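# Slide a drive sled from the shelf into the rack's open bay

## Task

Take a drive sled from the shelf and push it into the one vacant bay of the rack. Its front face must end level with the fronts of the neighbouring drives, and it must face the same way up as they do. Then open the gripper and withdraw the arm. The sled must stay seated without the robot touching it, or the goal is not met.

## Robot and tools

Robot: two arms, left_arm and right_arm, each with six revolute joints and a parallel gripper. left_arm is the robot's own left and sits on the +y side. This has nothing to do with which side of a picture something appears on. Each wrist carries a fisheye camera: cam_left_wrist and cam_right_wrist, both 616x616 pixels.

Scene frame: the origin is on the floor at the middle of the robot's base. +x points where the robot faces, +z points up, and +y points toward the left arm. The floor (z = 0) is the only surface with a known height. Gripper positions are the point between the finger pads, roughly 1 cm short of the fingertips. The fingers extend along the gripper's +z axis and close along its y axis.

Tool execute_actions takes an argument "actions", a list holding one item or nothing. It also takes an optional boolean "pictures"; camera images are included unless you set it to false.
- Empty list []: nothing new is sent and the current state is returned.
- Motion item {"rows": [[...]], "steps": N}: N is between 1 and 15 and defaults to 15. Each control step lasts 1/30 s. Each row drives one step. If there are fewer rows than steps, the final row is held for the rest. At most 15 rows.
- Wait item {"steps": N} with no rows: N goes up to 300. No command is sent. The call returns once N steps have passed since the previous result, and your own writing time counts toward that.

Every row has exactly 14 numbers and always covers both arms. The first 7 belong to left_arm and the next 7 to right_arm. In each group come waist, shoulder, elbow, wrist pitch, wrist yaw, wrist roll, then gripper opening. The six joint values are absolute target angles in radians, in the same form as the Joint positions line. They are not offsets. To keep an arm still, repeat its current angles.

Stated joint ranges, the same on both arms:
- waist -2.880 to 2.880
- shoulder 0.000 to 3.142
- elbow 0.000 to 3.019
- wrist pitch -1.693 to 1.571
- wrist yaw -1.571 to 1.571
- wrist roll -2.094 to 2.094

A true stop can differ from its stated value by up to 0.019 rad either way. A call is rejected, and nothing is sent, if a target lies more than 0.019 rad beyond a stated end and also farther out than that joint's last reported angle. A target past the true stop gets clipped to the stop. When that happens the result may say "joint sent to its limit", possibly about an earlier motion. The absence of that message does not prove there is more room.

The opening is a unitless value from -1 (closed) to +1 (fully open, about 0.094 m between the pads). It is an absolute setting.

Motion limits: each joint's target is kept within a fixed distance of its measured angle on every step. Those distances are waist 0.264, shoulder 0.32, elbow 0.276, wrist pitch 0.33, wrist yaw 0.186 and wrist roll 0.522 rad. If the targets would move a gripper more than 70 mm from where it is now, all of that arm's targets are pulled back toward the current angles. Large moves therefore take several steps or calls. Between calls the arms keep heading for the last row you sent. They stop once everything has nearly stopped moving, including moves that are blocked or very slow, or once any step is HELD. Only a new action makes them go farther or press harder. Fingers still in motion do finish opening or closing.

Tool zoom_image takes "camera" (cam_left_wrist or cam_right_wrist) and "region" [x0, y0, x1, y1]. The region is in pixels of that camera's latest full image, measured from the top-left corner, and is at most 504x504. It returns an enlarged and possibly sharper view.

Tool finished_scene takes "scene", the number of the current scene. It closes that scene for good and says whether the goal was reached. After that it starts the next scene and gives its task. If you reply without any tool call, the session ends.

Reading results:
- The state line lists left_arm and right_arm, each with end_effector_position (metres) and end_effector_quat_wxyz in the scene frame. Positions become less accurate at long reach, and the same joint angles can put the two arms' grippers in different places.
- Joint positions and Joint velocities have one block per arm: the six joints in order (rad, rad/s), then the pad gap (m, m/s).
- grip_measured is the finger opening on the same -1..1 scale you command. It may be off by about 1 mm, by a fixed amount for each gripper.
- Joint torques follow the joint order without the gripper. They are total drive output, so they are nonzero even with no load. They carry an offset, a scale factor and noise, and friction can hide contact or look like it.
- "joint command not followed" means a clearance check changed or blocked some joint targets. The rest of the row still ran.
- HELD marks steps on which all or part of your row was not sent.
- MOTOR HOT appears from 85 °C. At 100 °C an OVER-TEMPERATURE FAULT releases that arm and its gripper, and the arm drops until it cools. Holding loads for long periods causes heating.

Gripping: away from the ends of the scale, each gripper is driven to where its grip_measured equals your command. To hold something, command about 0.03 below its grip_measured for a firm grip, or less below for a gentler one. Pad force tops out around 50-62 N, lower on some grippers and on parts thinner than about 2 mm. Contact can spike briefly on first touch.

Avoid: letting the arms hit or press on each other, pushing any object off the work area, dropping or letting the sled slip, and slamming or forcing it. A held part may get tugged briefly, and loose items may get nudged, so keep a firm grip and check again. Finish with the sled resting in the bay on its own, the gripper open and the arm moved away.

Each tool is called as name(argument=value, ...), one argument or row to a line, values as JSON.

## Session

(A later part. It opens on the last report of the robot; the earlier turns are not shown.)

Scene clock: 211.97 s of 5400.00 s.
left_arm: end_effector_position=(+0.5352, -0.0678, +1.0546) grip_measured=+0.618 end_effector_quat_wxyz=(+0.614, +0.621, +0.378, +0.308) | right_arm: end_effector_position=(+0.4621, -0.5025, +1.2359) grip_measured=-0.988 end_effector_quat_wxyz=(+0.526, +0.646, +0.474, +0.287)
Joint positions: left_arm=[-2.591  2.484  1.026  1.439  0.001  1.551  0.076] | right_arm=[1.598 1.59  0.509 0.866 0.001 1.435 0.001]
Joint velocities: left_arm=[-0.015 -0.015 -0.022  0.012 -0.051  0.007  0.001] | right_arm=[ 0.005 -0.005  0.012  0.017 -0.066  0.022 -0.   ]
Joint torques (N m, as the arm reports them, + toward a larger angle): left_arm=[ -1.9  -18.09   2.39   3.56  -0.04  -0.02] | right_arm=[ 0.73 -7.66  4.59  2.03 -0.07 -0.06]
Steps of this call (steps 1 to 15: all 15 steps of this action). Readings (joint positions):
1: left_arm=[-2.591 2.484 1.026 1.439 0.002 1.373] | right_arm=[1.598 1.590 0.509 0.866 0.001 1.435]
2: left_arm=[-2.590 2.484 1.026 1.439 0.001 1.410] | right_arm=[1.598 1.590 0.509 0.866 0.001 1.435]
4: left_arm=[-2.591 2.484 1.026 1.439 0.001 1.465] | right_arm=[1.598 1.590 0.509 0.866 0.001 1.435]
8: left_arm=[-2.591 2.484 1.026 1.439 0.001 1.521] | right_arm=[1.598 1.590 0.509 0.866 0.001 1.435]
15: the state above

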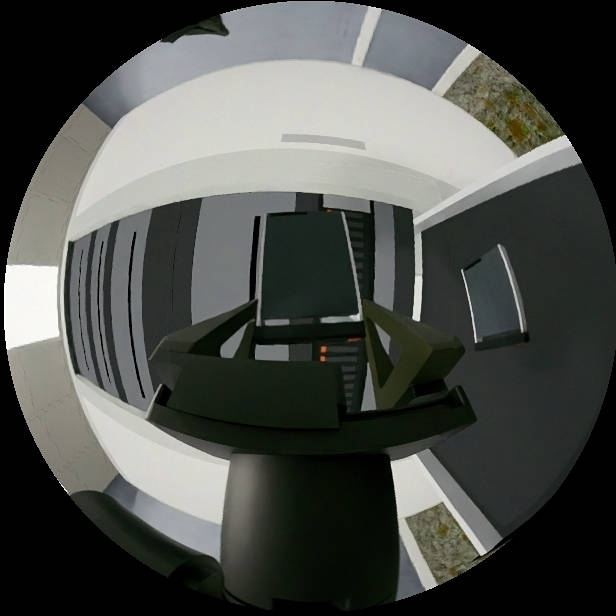

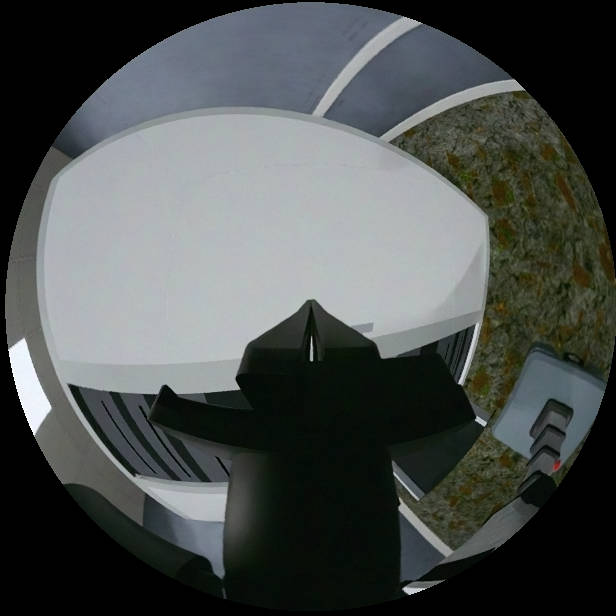

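execute_actions(
  actions=[
    {"rows":[[-2.59,2.484,1.03,1.45,0,-1.57,0.57,1.6,1.6,0.5,0.87,0,1.435,-0.988]],"steps":15},
  ],
)

execute_actions(
  actions=[
    {"rows":[[-2.59,2.484,1.03,1.45,0,-1.57,0.57,1.6,1.6,0.5,0.87,0,1.435,-0.988]],"steps":15},
  ],
)

execute_actions(
  actions=[
    {"rows":[[-2.59,2.484,1.03,1.45,0,-1.57,0.57,1.6,1.6,0.5,0.87,0,1.435,-0.988]],"steps":15},
  ],
)

Scene clock: 220.87 s of 5400.00 s.
left_arm: end_effector_position=(+0.5351, -0.0677, +1.0542) grip_measured=+0.618 end_effector_quat_wxyz=(+0.663, +0.212, +0.696, -0.179) | right_arm: end_effector_position=(+0.4621, -0.5025, +1.2359) grip_measured=-0.988 end_effector_quat_wxyz=(+0.526, +0.646, +0.474, +0.287)
Joint positions: left_arm=[-2.591  2.485  1.026  1.439  0.001  0.092  0.076] | right_arm=[1.598 1.59  0.509 0.866 0.001 1.435 0.001]
Joint velocities: left_arm=[-0.015  0.005  0.002 -0.012 -0.007 -2.791 -0.001] | right_arm=[-0.005 -0.005 -0.012  0.007 -0.007 -0.007  0.   ]
Joint torques (N m, as the arm reports them, + toward a larger angle): left_arm=[ -1.13 -17.84   2.27   2.61  -0.04  -0.15] | right_arm=[ 0.78 -7.44  4.51  2.03 -0.06 -0.06]
Steps of this call (steps 1 to 15: the robot went on to your last target; steps 16 to 90: nothing new was sent; then 5.40 s passed at rest; steps 91 to 105: all 15 steps of this action). Readings (joint positions):
91: left_arm=[-2.591 2.484 1.026 1.439 0.001 1.476] | right_arm=[1.598 1.590 0.509 0.866 0.001 1.435]
92: left_arm=[-2.591 2.485 1.026 1.439 0.001 1.377] | right_arm=[1.598 1.590 0.509 0.866 0.001 1.435]
94: left_arm=[-2.591 2.485 1.026 1.439 0.001 1.180] | right_arm=[1.598 1.590 0.509 0.866 0.001 1.435]
98: left_arm=[-2.591 2.485 1.026 1.439 0.001 0.785] | right_arm=[1.598 1.590 0.509 0.866 0.001 1.435]
105: the state above

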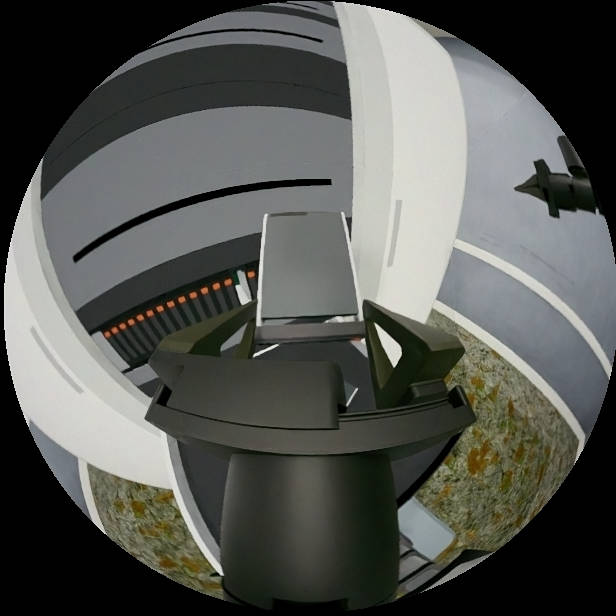

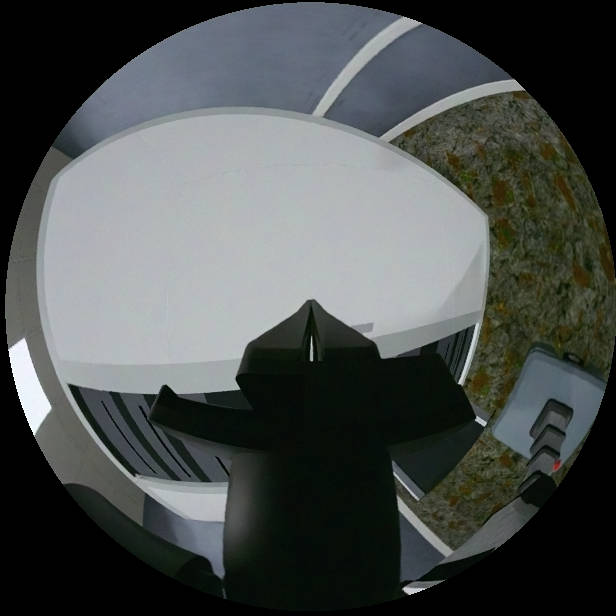

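Scene clock: 221.37 s of 5400.00 s.
left_arm: end_effector_position=(+0.5351, -0.0677, +1.0542) grip_measured=+0.619 end_effector_quat_wxyz=(-0.386, +0.292, -0.666, +0.567) | right_arm: end_effector_position=(+0.4621, -0.5025, +1.2359) grip_measured=-0.988 end_effector_quat_wxyz=(+0.526, +0.646, +0.474, +0.287)
Joint positions: left_arm=[-2.591  2.485  1.026  1.439  0.001 -1.325  0.076] | right_arm=[1.598 1.59  0.509 0.866 0.001 1.435 0.001]
Joint velocities: left_arm=[-0.005  0.005 -0.002  0.002 -0.007 -1.59   0.   ] | right_arm=[ 0.005 -0.015 -0.002 -0.007  0.037 -0.022 -0.   ]
Joint torques (N m, as the arm reports them, + toward a larger angle): left_arm=[ -1.21 -17.73   2.31   2.63  -0.04   0.  ] | right_arm=[ 0.67 -7.48  4.61  2.03 -0.08 -0.06]
Steps of this call (steps 1 to 15: all 15 steps of this action). Readings (joint positions):
1: left_arm=[-2.591 2.485 1.026 1.439 0.001 -0.007] | right_arm=[1.598 1.590 0.509 0.866 0.001 1.435]
2: left_arm=[-2.591 2.485 1.026 1.439 0.001 -0.106] | right_arm=[1.598 1.590 0.509 0.866 0.001 1.435]
4: left_arm=[-2.591 2.485 1.026 1.439 0.001 -0.304] | right_arm=[1.598 1.590 0.509 0.866 0.001 1.435]
8: left_arm=[-2.591 2.485 1.026 1.439 0.001 -0.702] | right_arm=[1.598 1.590 0.509 0.866 0.001 1.435]
15: the state above

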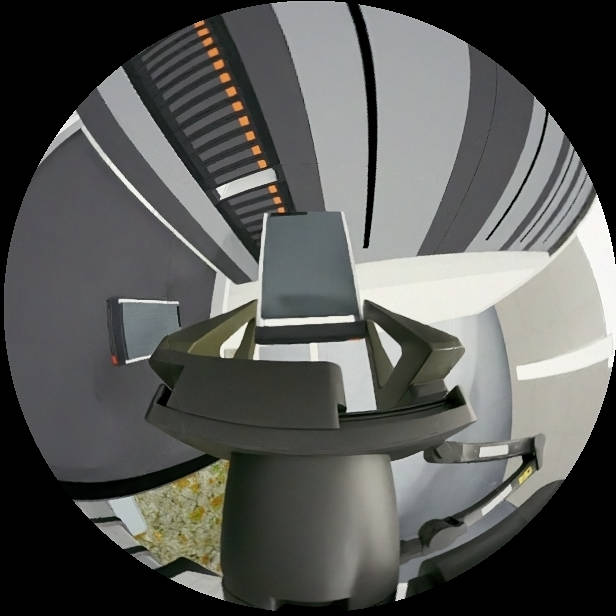

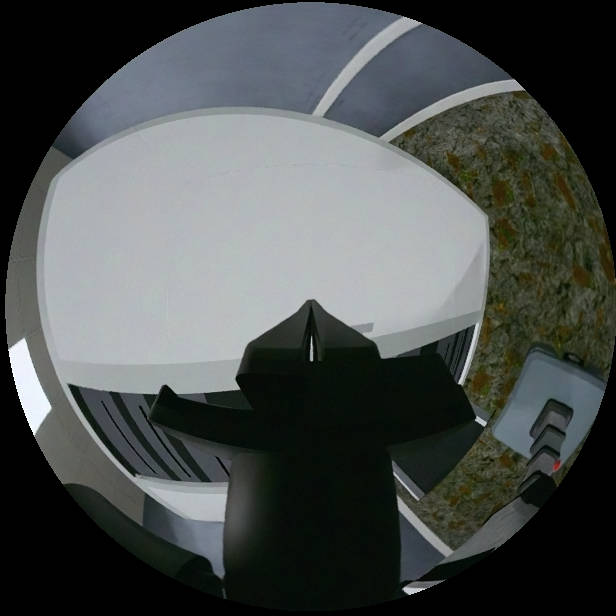

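Scene clock: 221.87 s of 5400.00 s.
left_arm: end_effector_position=(+0.5351, -0.0677, +1.0542) grip_measured=+0.619 end_effector_quat_wxyz=(+0.320, -0.365, +0.629, -0.607) | right_arm: end_effector_position=(+0.4621, -0.5025, +1.2359) grip_measured=-0.988 end_effector_quat_wxyz=(+0.526, +0.646, +0.474, +0.287)
Joint positions: left_arm=[-2.591  2.485  1.026  1.439  0.001 -1.551  0.076] | right_arm=[1.598 1.59  0.509 0.866 0.001 1.435 0.001]
Joint velocities: left_arm=[-0.015 -0.005  0.007 -0.002 -0.037 -0.037  0.   ] | right_arm=[-0.005 -0.005  0.012 -0.007 -0.007 -0.007 -0.   ]
Joint torques (N m, as the arm reports them, + toward a larger angle): left_arm=[ -1.13 -17.91   2.33   2.64  -0.04  -0.06] | right_arm=[ 0.51 -7.69  4.54  1.96 -0.07 -0.06]
Steps of this call (steps 1 to 15: all 15 steps of this action). Readings (joint positions):
1: left_arm=[-2.591 2.485 1.026 1.439 0.001 -1.372] | right_arm=[1.598 1.590 0.509 0.866 0.001 1.435]
2: left_arm=[-2.591 2.485 1.026 1.439 0.001 -1.410] | right_arm=[1.598 1.590 0.509 0.866 0.001 1.435]
4: left_arm=[-2.591 2.485 1.026 1.439 0.001 -1.464] | right_arm=[1.598 1.590 0.509 0.866 0.001 1.435]
8: left_arm=[-2.591 2.485 1.026 1.439 0.001 -1.521] | right_arm=[1.598 1.590 0.509 0.866 0.001 1.435]
15: the state above

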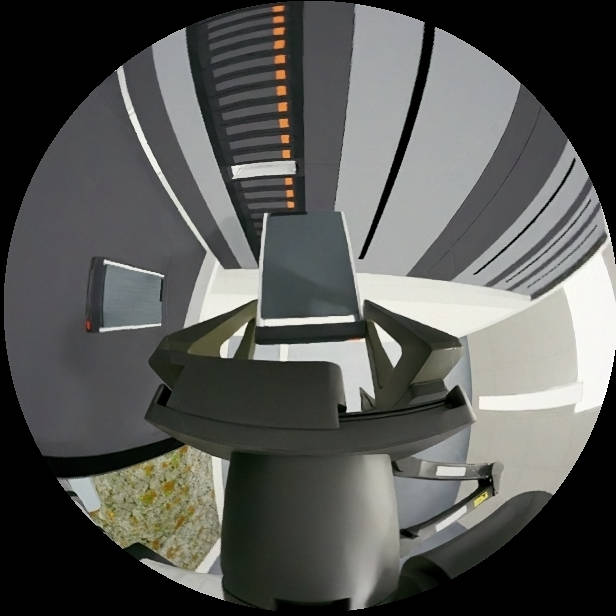

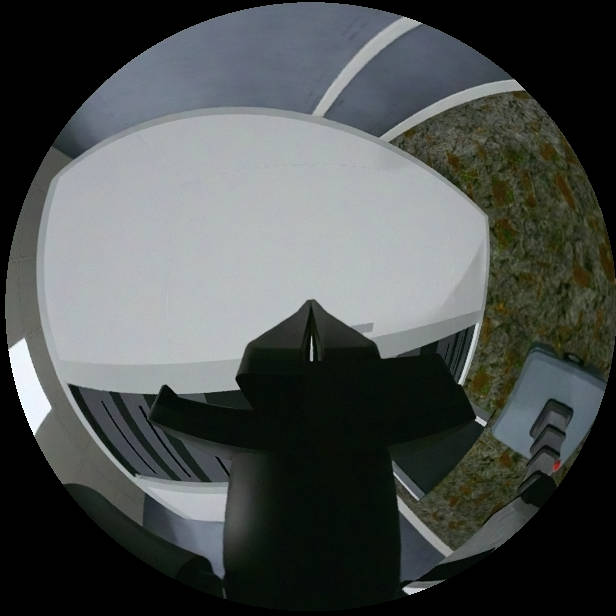

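execute_actions(
  actions=[
    {"rows":[[-2.54,2.6,1.19,1.42,-0.15,-1.57,0.57,1.6,1.6,0.5,0.87,0,1.435,-0.988]],"steps":15},
  ],
)

Scene clock: 241.83 s of 5400.00 s.
left_arm: end_effector_position=(+0.5878, -0.0264, +1.0037) grip_measured=+0.619 end_effector_quat_wxyz=(+0.381, -0.430, +0.589, -0.568) | right_arm: end_effector_position=(+0.4621, -0.5025, +1.2359) grip_measured=-0.988 end_effector_quat_wxyz=(+0.526, +0.646, +0.474, +0.287)
Joint positions: left_arm=[-2.532  2.621  1.184  1.422 -0.149 -1.56   0.076] | right_arm=[1.598 1.59  0.509 0.866 0.001 1.435 0.001]
Joint velocities: left_arm=[-0.005 -0.005 -0.007 -0.007 -0.037 -0.007 -0.   ] | right_arm=[-0.015 -0.015  0.002  0.002 -0.051  0.007 -0.001]
Joint torques (N m, as the arm reports them, + toward a larger angle): left_arm=[ -2.16 -20.91   2.6    1.97  -0.03  -0.04] | right_arm=[ 0.79 -7.65  4.53  2.05 -0.06 -0.07]
Steps of this call (steps 1 to 15: the robot went on to your last target; steps 16 to 90: nothing new was sent; then 16.47 s passed at rest; steps 91 to 105: all 15 steps of this action). Readings (joint positions):
91: left_arm=[-2.591 2.495 1.041 1.438 -0.068 -1.559] | right_arm=[1.598 1.590 0.509 0.866 0.001 1.435]
92: left_arm=[-2.588 2.516 1.079 1.437 -0.120 -1.559] | right_arm=[1.598 1.590 0.509 0.866 0.001 1.435]
94: left_arm=[-2.569 2.567 1.157 1.431 -0.142 -1.559] | right_arm=[1.598 1.590 0.509 0.866 0.001 1.435]
98: left_arm=[-2.537 2.613 1.185 1.423 -0.149 -1.560] | right_arm=[1.598 1.590 0.509 0.866 0.001 1.435]
105: the state above

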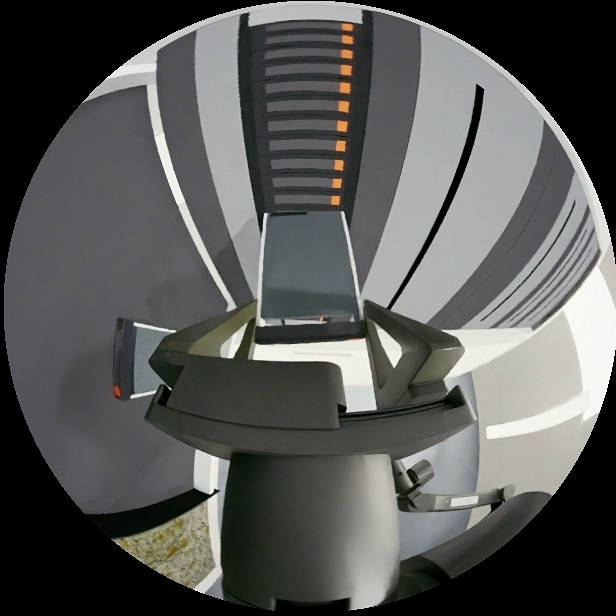

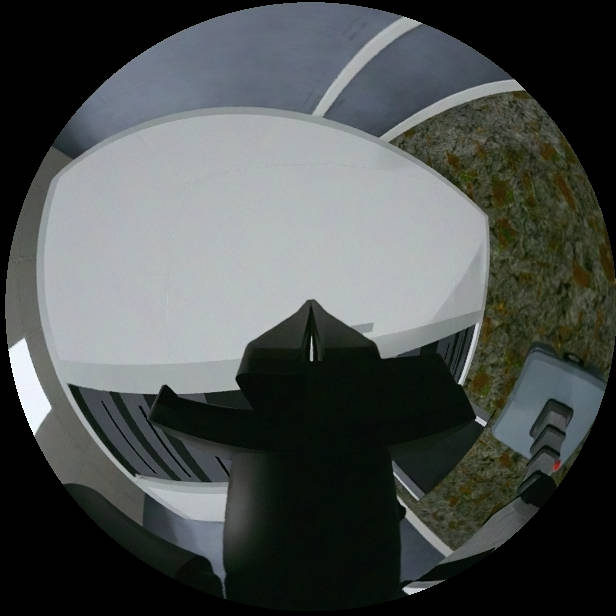

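execute_actions(
  actions=[
    {"rows":[[-2.53,2.61,1.19,1.49,0.19,-1.57,0.57,1.6,1.6,0.5,0.87,0,1.435,-0.988]],"steps":15},
  ],
)

Scene clock: 249.17 s of 5400.00 s.
left_arm: end_effector_position=(+0.5599, -0.0758, +1.0155) grip_measured=+0.619 end_effector_quat_wxyz=(+0.286, -0.321, +0.633, -0.644) | right_arm: end_effector_position=(+0.4621, -0.5025, +1.2359) grip_measured=-0.988 end_effector_quat_wxyz=(+0.526, +0.646, +0.474, +0.287)
Joint positions: left_arm=[-2.532  2.622  1.184  1.46   0.187 -1.561  0.076] | right_arm=[1.598 1.59  0.509 0.866 0.001 1.435 0.001]
Joint velocities: left_arm=[-0.005 -0.024 -0.007 -0.002 -0.022 -0.037  0.   ] | right_arm=[-0.005 -0.015  0.017 -0.002 -0.037 -0.051 -0.   ]
Joint torques (N m, as the arm reports them, + toward a larger angle): left_arm=[ -1.23 -19.71   2.49   3.53   0.14  -0.04] | right_arm=[ 0.61 -7.49  4.54  2.04 -0.07 -0.05]
Steps of this call (steps 1 to 15: the robot went on to your last target; steps 16 to 90: nothing new was sent; then 3.83 s passed at rest; steps 91 to 105: all 15 steps of this action). Readings (joint positions):
91: left_arm=[-2.529 2.621 1.184 1.429 -0.062 -1.560] | right_arm=[1.598 1.590 0.509 0.866 0.001 1.435]
92: left_arm=[-2.526 2.622 1.184 1.439 0.043 -1.561] | right_arm=[1.598 1.590 0.509 0.866 0.001 1.435]
94: left_arm=[-2.527 2.622 1.184 1.454 0.167 -1.561] | right_arm=[1.598 1.590 0.509 0.866 0.001 1.435]
98: left_arm=[-2.532 2.622 1.184 1.459 0.187 -1.561] | right_arm=[1.598 1.590 0.509 0.866 0.001 1.435]
105: the state above

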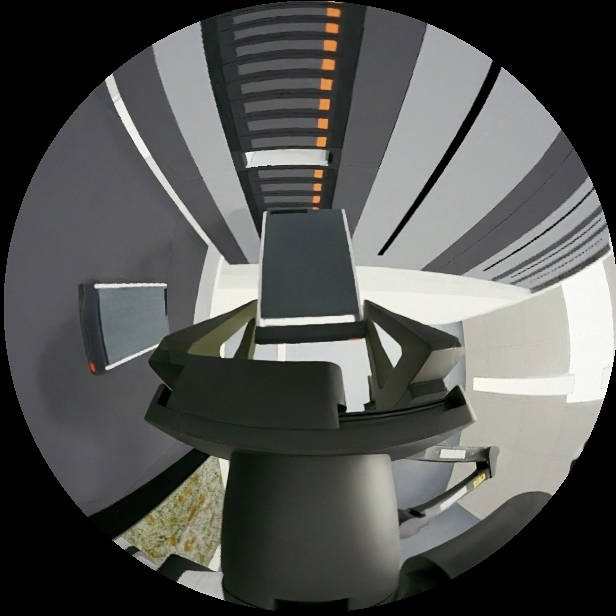

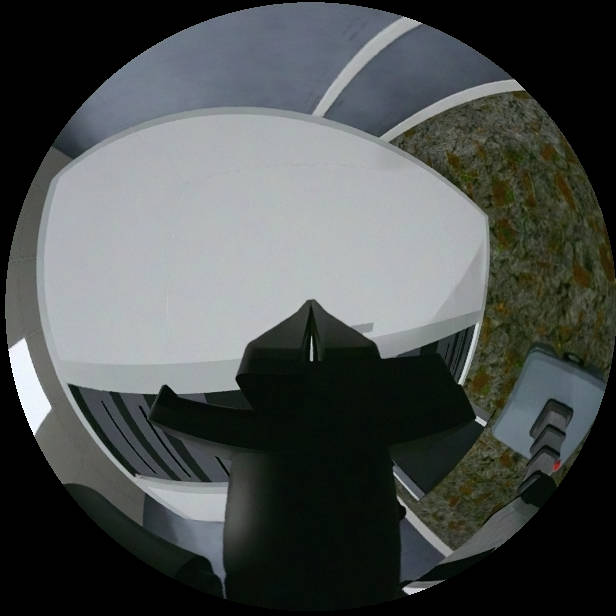

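execute_actions(
  actions=[
    {"rows":[[-2.465,2.675,1.215,1.51,0.255,-1.57,0.57,1.6,1.6,0.5,0.87,0,1.435,-0.988]],"steps":15},
  ],
)

Scene clock: 261.63 s of 5400.00 s.
left_arm: end_effector_position=(+0.5639, -0.0361, +0.9782) grip_measured=+0.619 end_effector_quat_wxyz=(+0.281, -0.331, +0.641, -0.632) | right_arm: end_effector_position=(+0.4621, -0.5025, +1.2359) grip_measured=-0.988 end_effector_quat_wxyz=(+0.526, +0.646, +0.474, +0.287)
Joint positions: left_arm=[-2.457  2.691  1.198  1.481  0.252 -1.561  0.076] | right_arm=[1.598 1.59  0.509 0.866 0.001 1.435 0.001]
Joint velocities: left_arm=[ 0.005 -0.005 -0.007 -0.002  0.007  0.037 -0.001] | right_arm=[0.005 0.005 0.007 0.007 0.037 0.037 0.   ]
Joint torques (N m, as the arm reports them, + toward a larger angle): left_arm=[ -2.02 -20.37   2.77   3.44   0.12  -0.02] | right_arm=[ 0.56 -7.38  4.55  2.02 -0.07 -0.07]
Steps of this call (steps 1 to 15: the robot went on to your last target; steps 16 to 90: nothing new was sent; then 8.97 s passed at rest; steps 91 to 105: all 15 steps of this action). Readings (joint positions):
91: left_arm=[-2.526 2.626 1.186 1.465 0.220 -1.561] | right_arm=[1.598 1.590 0.509 0.866 0.001 1.435]
92: left_arm=[-2.521 2.633 1.191 1.474 0.245 -1.561] | right_arm=[1.598 1.590 0.509 0.866 0.001 1.435]
94: left_arm=[-2.502 2.650 1.198 1.481 0.252 -1.561] | right_arm=[1.598 1.590 0.509 0.866 0.001 1.435]
98: left_arm=[-2.464 2.681 1.198 1.481 0.252 -1.561] | right_arm=[1.598 1.590 0.509 0.866 0.001 1.435]
105: the state above

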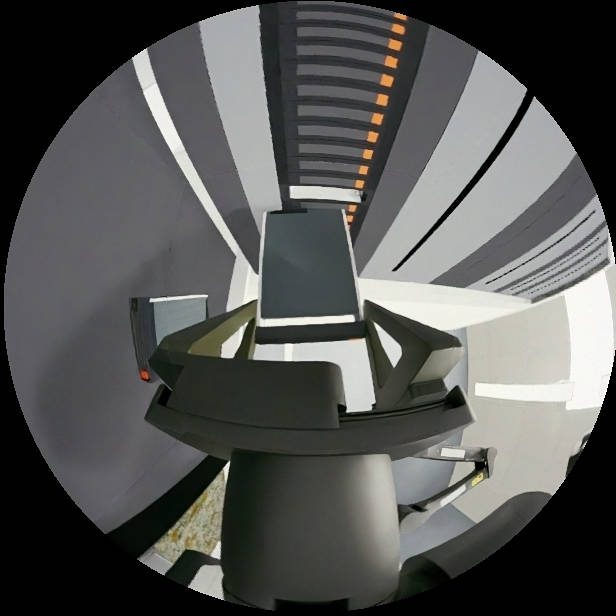

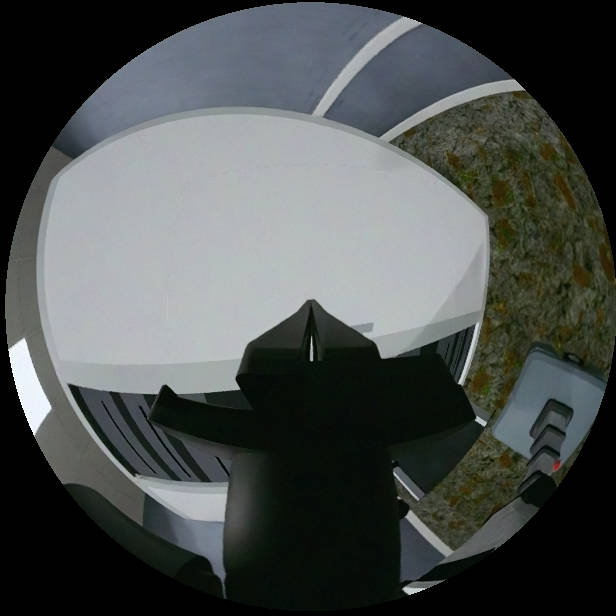

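execute_actions(
  actions=[
    {"rows":[[-2.437,2.65,1.25,1.41,0.277,-1.57,0.57,1.6,1.6,0.5,0.87,0,1.435,-0.988]],"steps":15},
  ],
)

Scene clock: 271.10 s of 5400.00 s.
left_arm: end_effector_position=(+0.5776, -0.0369, +0.9761) grip_measured=+0.619 end_effector_quat_wxyz=(+0.272, -0.334, +0.649, -0.627) | right_arm: end_effector_position=(+0.4621, -0.5025, +1.2359) grip_measured=-0.988 end_effector_quat_wxyz=(+0.526, +0.646, +0.474, +0.287)
Joint positions: left_arm=[-2.444  2.681  1.227  1.416  0.274 -1.561  0.076] | right_arm=[1.598 1.59  0.509 0.866 0.001 1.435 0.001]
Joint velocities: left_arm=[-0.015 -0.005  0.027 -0.012 -0.022  0.007  0.   ] | right_arm=[ 0.005  0.005 -0.002 -0.002 -0.022  0.022 -0.001]
Joint torques (N m, as the arm reports them, + toward a larger angle): left_arm=[ -0.48 -21.48   3.56   1.86   0.17  -0.04] | right_arm=[ 0.65 -7.67  4.6   1.96 -0.06 -0.07]
Steps of this call (steps 1 to 15: the robot went on to your last target; steps 16 to 90: nothing new was sent; then 5.97 s passed at rest; steps 91 to 105: all 15 steps of this action). Readings (joint positions):
91: left_arm=[-2.456 2.690 1.201 1.468 0.263 -1.561] | right_arm=[1.598 1.590 0.509 0.866 0.001 1.435]
92: left_arm=[-2.454 2.689 1.206 1.447 0.271 -1.561] | right_arm=[1.598 1.590 0.509 0.866 0.001 1.435]
94: left_arm=[-2.451 2.689 1.219 1.425 0.273 -1.561] | right_arm=[1.598 1.590 0.509 0.866 0.001 1.435]
98: left_arm=[-2.445 2.685 1.227 1.416 0.273 -1.561] | right_arm=[1.598 1.590 0.509 0.866 0.001 1.435]
105: the state above

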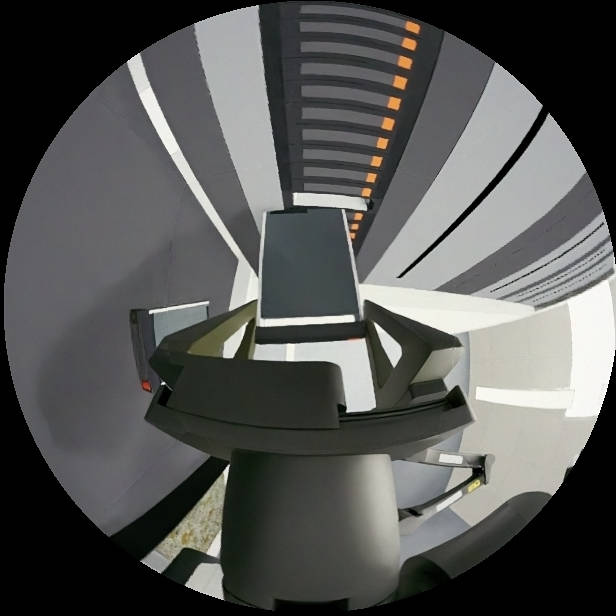

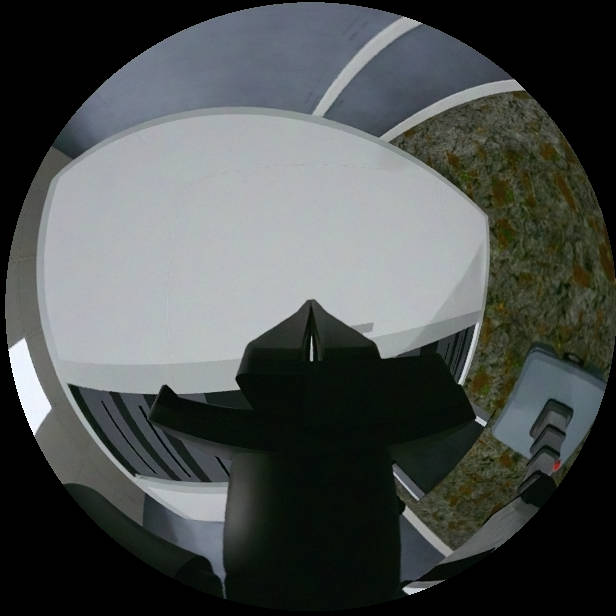

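execute_actions(
  actions=[
    {"rows":[[-2.437,2.61,1.26,1.46,0.277,-1.57,0.57,1.6,1.6,0.5,0.87,0,1.435,-0.988]],"steps":15},
  ],
)

Scene clock: 276.63 s of 5400.00 s.
left_arm: end_effector_position=(+0.5960, -0.0425, +1.0154) grip_measured=+0.619 end_effector_quat_wxyz=(+0.291, -0.317, +0.629, -0.647) | right_arm: end_effector_position=(+0.4621, -0.5025, +1.2359) grip_measured=-0.988 end_effector_quat_wxyz=(+0.526, +0.646, +0.474, +0.287)
Joint positions: left_arm=[-2.444  2.631  1.238  1.432  0.274 -1.561  0.076] | right_arm=[1.598 1.59  0.509 0.866 0.001 1.435 0.001]
Joint velocities: left_arm=[-0.005 -0.015 -0.002 -0.012 -0.022  0.037  0.   ] | right_arm=[-0.015 -0.024  0.012  0.002 -0.007  0.007  0.   ]
Joint torques (N m, as the arm reports them, + toward a larger angle): left_arm=[ -0.67 -21.02   3.9    3.34   0.16  -0.03] | right_arm=[ 0.64 -7.43  4.56  2.01 -0.06 -0.07]
Steps of this call (steps 1 to 15: the robot went on to your last target; steps 16 to 90: nothing new was sent; then 2.03 s passed at rest; steps 91 to 105: all 15 steps of this action). Readings (joint positions):
91: left_arm=[-2.444 2.679 1.227 1.418 0.274 -1.561] | right_arm=[1.598 1.590 0.509 0.866 0.001 1.435]
92: left_arm=[-2.444 2.677 1.227 1.420 0.274 -1.561] | right_arm=[1.598 1.590 0.509 0.866 0.001 1.435]
94: left_arm=[-2.444 2.667 1.227 1.424 0.274 -1.561] | right_arm=[1.598 1.590 0.509 0.866 0.001 1.435]
98: left_arm=[-2.444 2.643 1.231 1.429 0.274 -1.561] | right_arm=[1.598 1.590 0.509 0.866 0.001 1.435]
105: the state above

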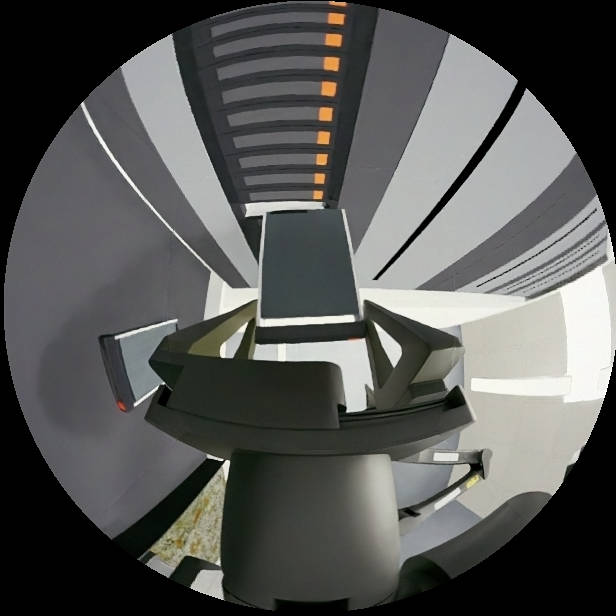

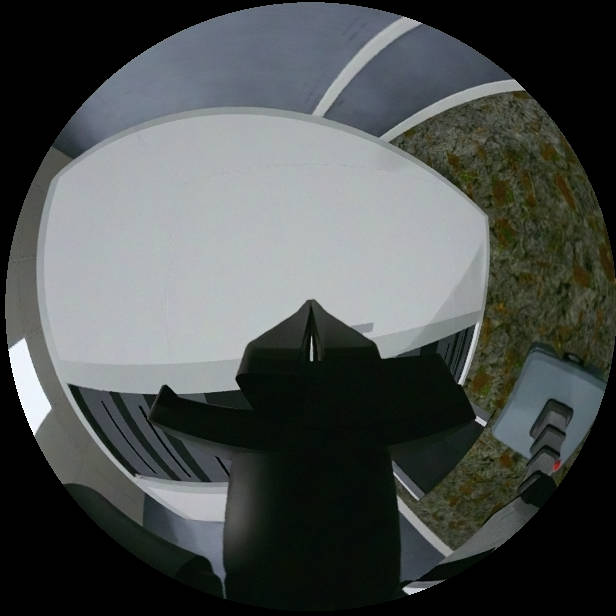

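execute_actions(
  actions=[
    {"rows":[[-2.437,2.655,1.28,1.475,0.277,-1.57,0.57,1.6,1.6,0.5,0.87,0,1.435,-0.988]],"steps":15},
  ],
)

zoom_image(
  camera="cam_left_wrist",
  region=[220,150,400,260],
)

Scene clock: 284.17 s of 5400.00 s.
left_arm: end_effector_position=(+0.5940, -0.0423, +1.0041) grip_measured=+0.619 end_effector_quat_wxyz=(+0.291, -0.317, +0.629, -0.647) | right_arm: end_effector_position=(+0.4621, -0.5025, +1.2359) grip_measured=-0.988 end_effector_quat_wxyz=(+0.526, +0.646, +0.474, +0.287)
Joint positions: left_arm=[-2.444  2.66   1.254  1.444  0.274 -1.561  0.076] | right_arm=[1.598 1.59  0.509 0.866 0.001 1.435 0.001]
Joint velocities: left_arm=[-0.005 -0.015  0.007 -0.002 -0.066  0.11   0.   ] | right_arm=[ 0.005 -0.005  0.002 -0.007 -0.066  0.037  0.001]
Joint torques (N m, as the arm reports them, + toward a larger angle): left_arm=[ -0.61 -19.84   4.12   3.56   0.15  -0.04] | right_arm=[ 0.78 -7.58  4.55  2.   -0.06 -0.06]
Steps of this call (steps 1 to 15: the robot went on to your last target; steps 16 to 90: nothing new was sent; then 4.03 s passed at rest; steps 91 to 105: all 15 steps of this action). Readings (joint positions):
91: left_arm=[-2.444 2.633 1.239 1.435 0.274 -1.561] | right_arm=[1.598 1.590 0.509 0.866 0.001 1.435]
92: left_arm=[-2.444 2.637 1.244 1.440 0.274 -1.561] | right_arm=[1.598 1.590 0.509 0.866 0.001 1.435]
94: left_arm=[-2.444 2.645 1.252 1.444 0.274 -1.561] | right_arm=[1.598 1.590 0.509 0.866 0.001 1.435]
98: left_arm=[-2.444 2.656 1.254 1.444 0.274 -1.561] | right_arm=[1.598 1.590 0.509 0.866 0.001 1.435]
105: the state above

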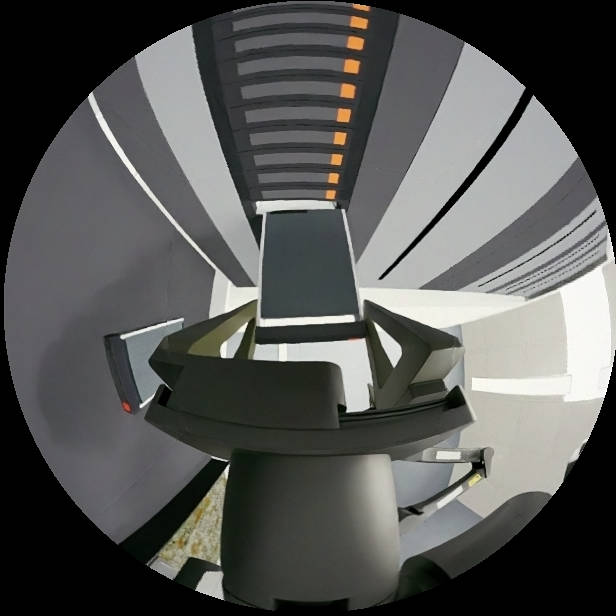

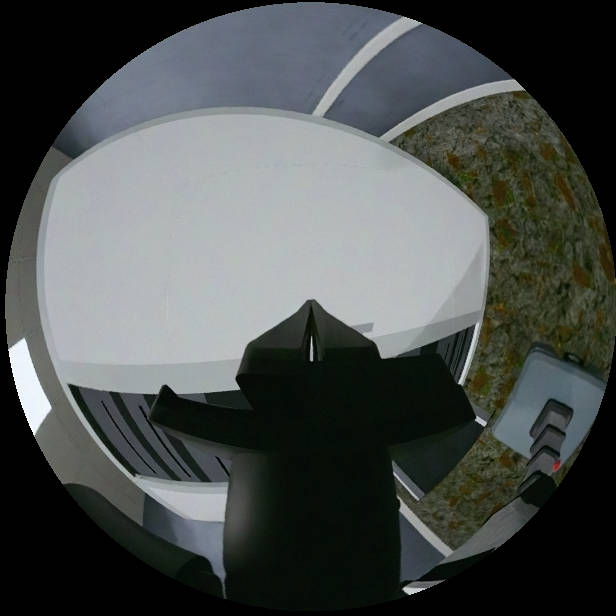

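Region (220, 150, 400, 260) of cam_left_wrist's 616x616 image, scaled by 2.800, with more detail than that image has.

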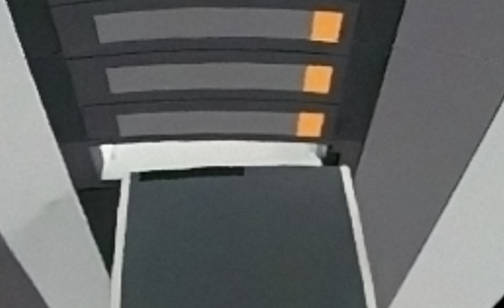

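execute_actions(
  actions=[
    {"rows":[[-2.437,2.675,1.295,1.475,0.277,-1.57,0.57,1.6,1.6,0.5,0.87,0,1.435,-0.988]],"steps":15},
  ],
)

zoom_image(
  camera="cam_left_wrist",
  region=[220,150,400,260],
)

Scene clock: 290.90 s of 5400.00 s.
left_arm: end_effector_position=(+0.5942, -0.0428, +0.9969) grip_measured=+0.619 end_effector_quat_wxyz=(+0.290, -0.318, +0.630, -0.647) | right_arm: end_effector_position=(+0.4621, -0.5025, +1.2359) grip_measured=-0.988 end_effector_quat_wxyz=(+0.526, +0.646, +0.474, +0.287)
Joint positions: left_arm=[-2.444  2.677  1.268  1.445  0.274 -1.561  0.076] | right_arm=[1.598 1.59  0.509 0.866 0.001 1.435 0.001]
Joint velocities: left_arm=[ 0.005 -0.015 -0.012  0.002 -0.037  0.007  0.001] | right_arm=[-0.005 -0.005 -0.007 -0.017  0.007 -0.022  0.001]
Joint torques (N m, as the arm reports them, + toward a larger angle): left_arm=[ -0.69 -20.15   4.11   3.46   0.15  -0.04] | right_arm=[ 0.5  -7.54  4.57  1.99 -0.06 -0.07]
Steps of this call (steps 1 to 15: the robot went on to your last target; steps 16 to 90: nothing new was sent; then 3.23 s passed at rest; steps 91 to 105: all 15 steps of this action). Readings (joint positions):
91: left_arm=[-2.444 2.661 1.255 1.445 0.274 -1.561] | right_arm=[1.598 1.590 0.509 0.866 0.001 1.435]
92: left_arm=[-2.444 2.664 1.259 1.445 0.274 -1.561] | right_arm=[1.598 1.590 0.509 0.866 0.001 1.435]
94: left_arm=[-2.444 2.669 1.266 1.445 0.274 -1.561] | right_arm=[1.598 1.590 0.509 0.866 0.001 1.435]
98: left_arm=[-2.444 2.675 1.268 1.445 0.274 -1.561] | right_arm=[1.598 1.590 0.509 0.866 0.001 1.435]
105: the state above

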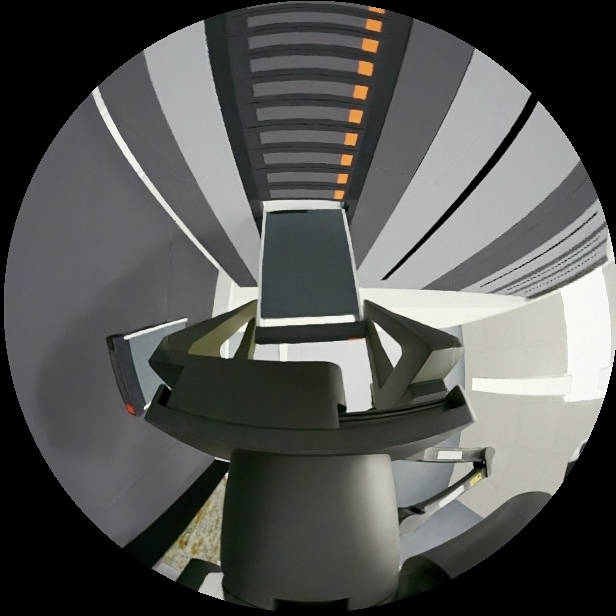

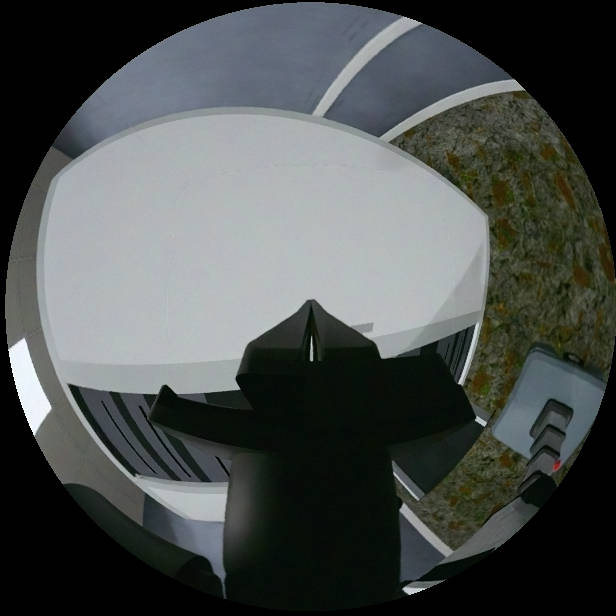

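Region (220, 150, 400, 260) of cam_left_wrist's 616x616 image, scaled by 2.800, with more detail than that image has.

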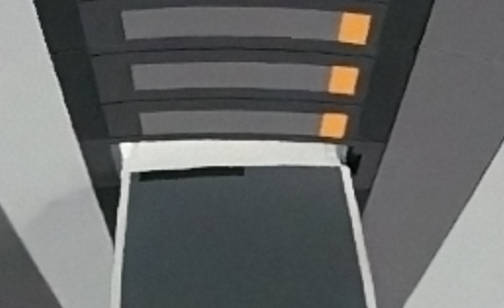

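execute_actions(
  actions=[
    {"rows":[[-2.42,2.69,1.347,1.405,0.295,-1.57,0.57,1.6,1.6,0.5,0.87,0,1.435,-0.988]],"steps":15},
  ],
)

zoom_image(
  camera="cam_left_wrist",
  region=[220,150,400,260],
)

Scene clock: 299.93 s of 5400.00 s.
left_arm: end_effector_position=(+0.5984, -0.0469, +0.9880) grip_measured=+0.616 end_effector_quat_wxyz=(+0.280, -0.312, +0.636, -0.648) | right_arm: end_effector_position=(+0.4621, -0.5025, +1.2359) grip_measured=-0.988 end_effector_quat_wxyz=(+0.526, +0.646, +0.474, +0.287)
Joint positions: left_arm=[-2.44   2.696  1.3    1.421  0.303 -1.56   0.076] | right_arm=[1.598 1.59  0.509 0.866 0.001 1.435 0.001]
Joint velocities: left_arm=[-0.005 -0.005 -0.027 -0.017 -0.022  0.007  0.001] | right_arm=[-0.015 -0.005  0.002 -0.002 -0.022 -0.022 -0.   ]
Joint torques (N m, as the arm reports them, + toward a larger angle): left_arm=[  0.59 -20.3    5.44   1.4   -0.37  -0.03] | right_arm=[ 0.45 -7.64  4.58  1.96 -0.06 -0.06]
Steps of this call (steps 1 to 15: the robot went on to your last target; steps 16 to 90: nothing new was sent; then 5.53 s passed at rest; steps 91 to 105: all 15 steps of this action). Readings (joint positions):
91: left_arm=[-2.443 2.678 1.273 1.439 0.283 -1.561] | right_arm=[1.598 1.590 0.509 0.866 0.001 1.435]
92: left_arm=[-2.441 2.682 1.285 1.429 0.290 -1.561] | right_arm=[1.598 1.590 0.509 0.866 0.001 1.435]
94: left_arm=[-2.440 2.690 1.296 1.424 0.302 -1.560] | right_arm=[1.598 1.590 0.509 0.866 0.001 1.435]
98: left_arm=[-2.440 2.696 1.300 1.421 0.302 -1.560] | right_arm=[1.598 1.590 0.509 0.866 0.001 1.435]
105: the state above

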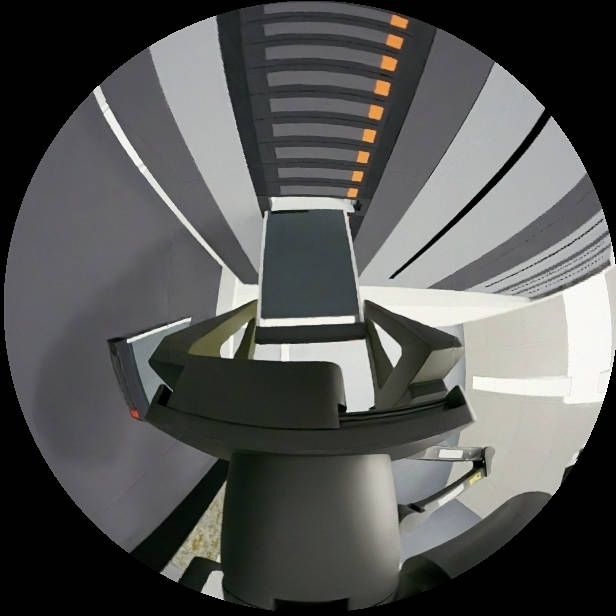

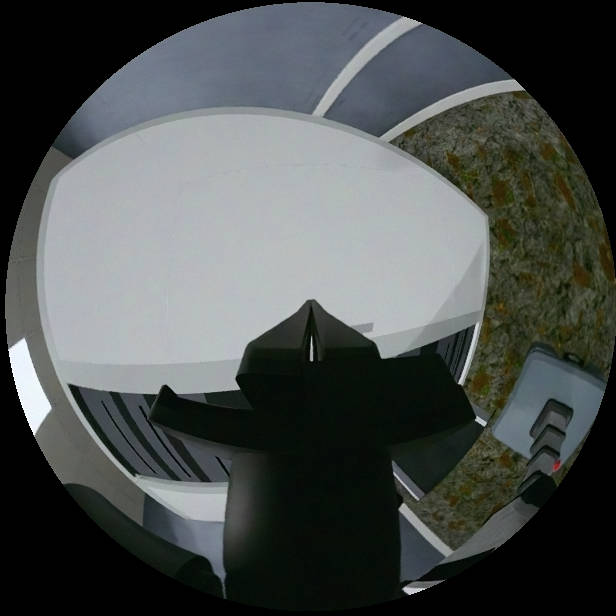

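Region (220, 150, 400, 260) of cam_left_wrist's 616x616 image, scaled by 2.800, with more detail than that image has.

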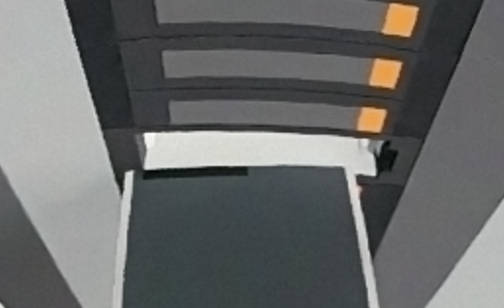

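execute_actions(
  actions=[
    {"rows":[[-2.44,2.65,1.25,1.475,0.303,-1.57,0.57,1.6,1.6,0.5,0.87,0,1.435,-0.988],[-2.44,2.65,1.25,1.475,0.303,-1.57,0.57,1.6,1.6,0.5,0.87,0,1.435,-0.988],[-2.44,2.65,1.25,1.475,0.303,-1.57,0.57,1.6,1.6,0.5,0.87,0,1.435,-0.988],[-2.44,2.65,1.25,1.475,0.303,-1.57,0.57,1.6,1.6,0.5,0.87,0,1.435,-0.988],[-2.44,2.65,1.25,1.475,0.303,-1.57,0.57,1.6,1.6,0.5,0.87,0,1.435,-0.988],[-2.44,2.65,1.25,1.475,0.303,-1.57,0.57,1.6,1.6,0.5,0.87,0,1.435,-0.988],[-2.403,2.65,1.25,1.475,0.305,-1.57,0.57,1.6,1.6,0.5,0.87,0,1.435,-0.988]],"steps":15},
  ],
)

zoom_image(
  camera="cam_left_wrist",
  region=[220,150,400,260],
)

Scene clock: 309.73 s of 5400.00 s.
left_arm: end_effector_position=(+0.5943, -0.0197, +0.9867) grip_measured=+0.616 end_effector_quat_wxyz=(+0.287, -0.326, +0.635, -0.638) | right_arm: end_effector_position=(+0.4621, -0.5025, +1.2359) grip_measured=-0.988 end_effector_quat_wxyz=(+0.526, +0.646, +0.474, +0.287)
Joint positions: left_arm=[-2.405  2.682  1.248  1.445  0.304 -1.561  0.076] | right_arm=[1.598 1.59  0.509 0.866 0.001 1.435 0.001]
Joint velocities: left_arm=[ 0.044 -0.015 -0.017  0.002 -0.081 -0.022 -0.001] | right_arm=[-0.005 -0.015 -0.017 -0.012 -0.007 -0.007 -0.001]
Joint torques (N m, as the arm reports them, + toward a larger angle): left_arm=[ -0.91 -21.93   2.26   3.53   0.04  -0.04] | right_arm=[ 0.84 -7.46  4.59  1.95 -0.04 -0.07]
Steps of this call (steps 1 to 15: the robot went on to your last target; steps 16 to 90: nothing new was sent; then 6.30 s passed at rest; steps 91 to 105: all 15 steps of this action). Readings (joint positions):
91: left_arm=[-2.440 2.695 1.293 1.426 0.304 -1.561] | right_arm=[1.598 1.590 0.509 0.866 0.001 1.435]
92: left_arm=[-2.440 2.690 1.279 1.433 0.304 -1.561] | right_arm=[1.598 1.590 0.509 0.866 0.001 1.435]
94: left_arm=[-2.440 2.683 1.256 1.442 0.304 -1.561] | right_arm=[1.598 1.590 0.509 0.866 0.001 1.435]
98: left_arm=[-2.435 2.683 1.248 1.445 0.304 -1.561] | right_arm=[1.598 1.590 0.509 0.866 0.001 1.435]
105: the state above

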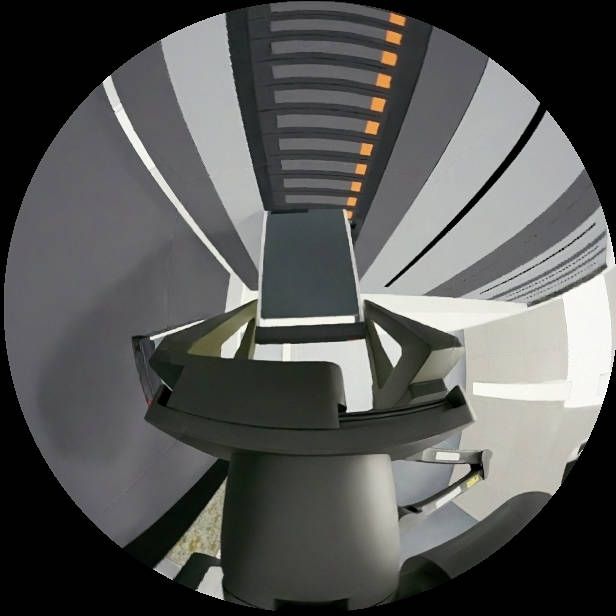

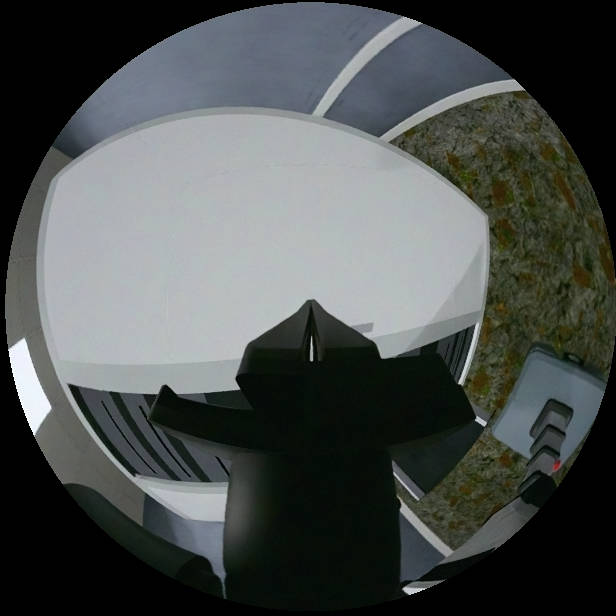

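Region (220, 150, 400, 260) of cam_left_wrist's 616x616 image, scaled by 2.800, with more detail than that image has.

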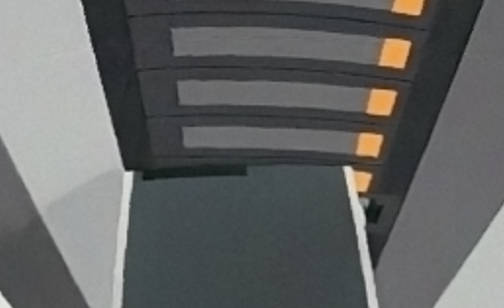

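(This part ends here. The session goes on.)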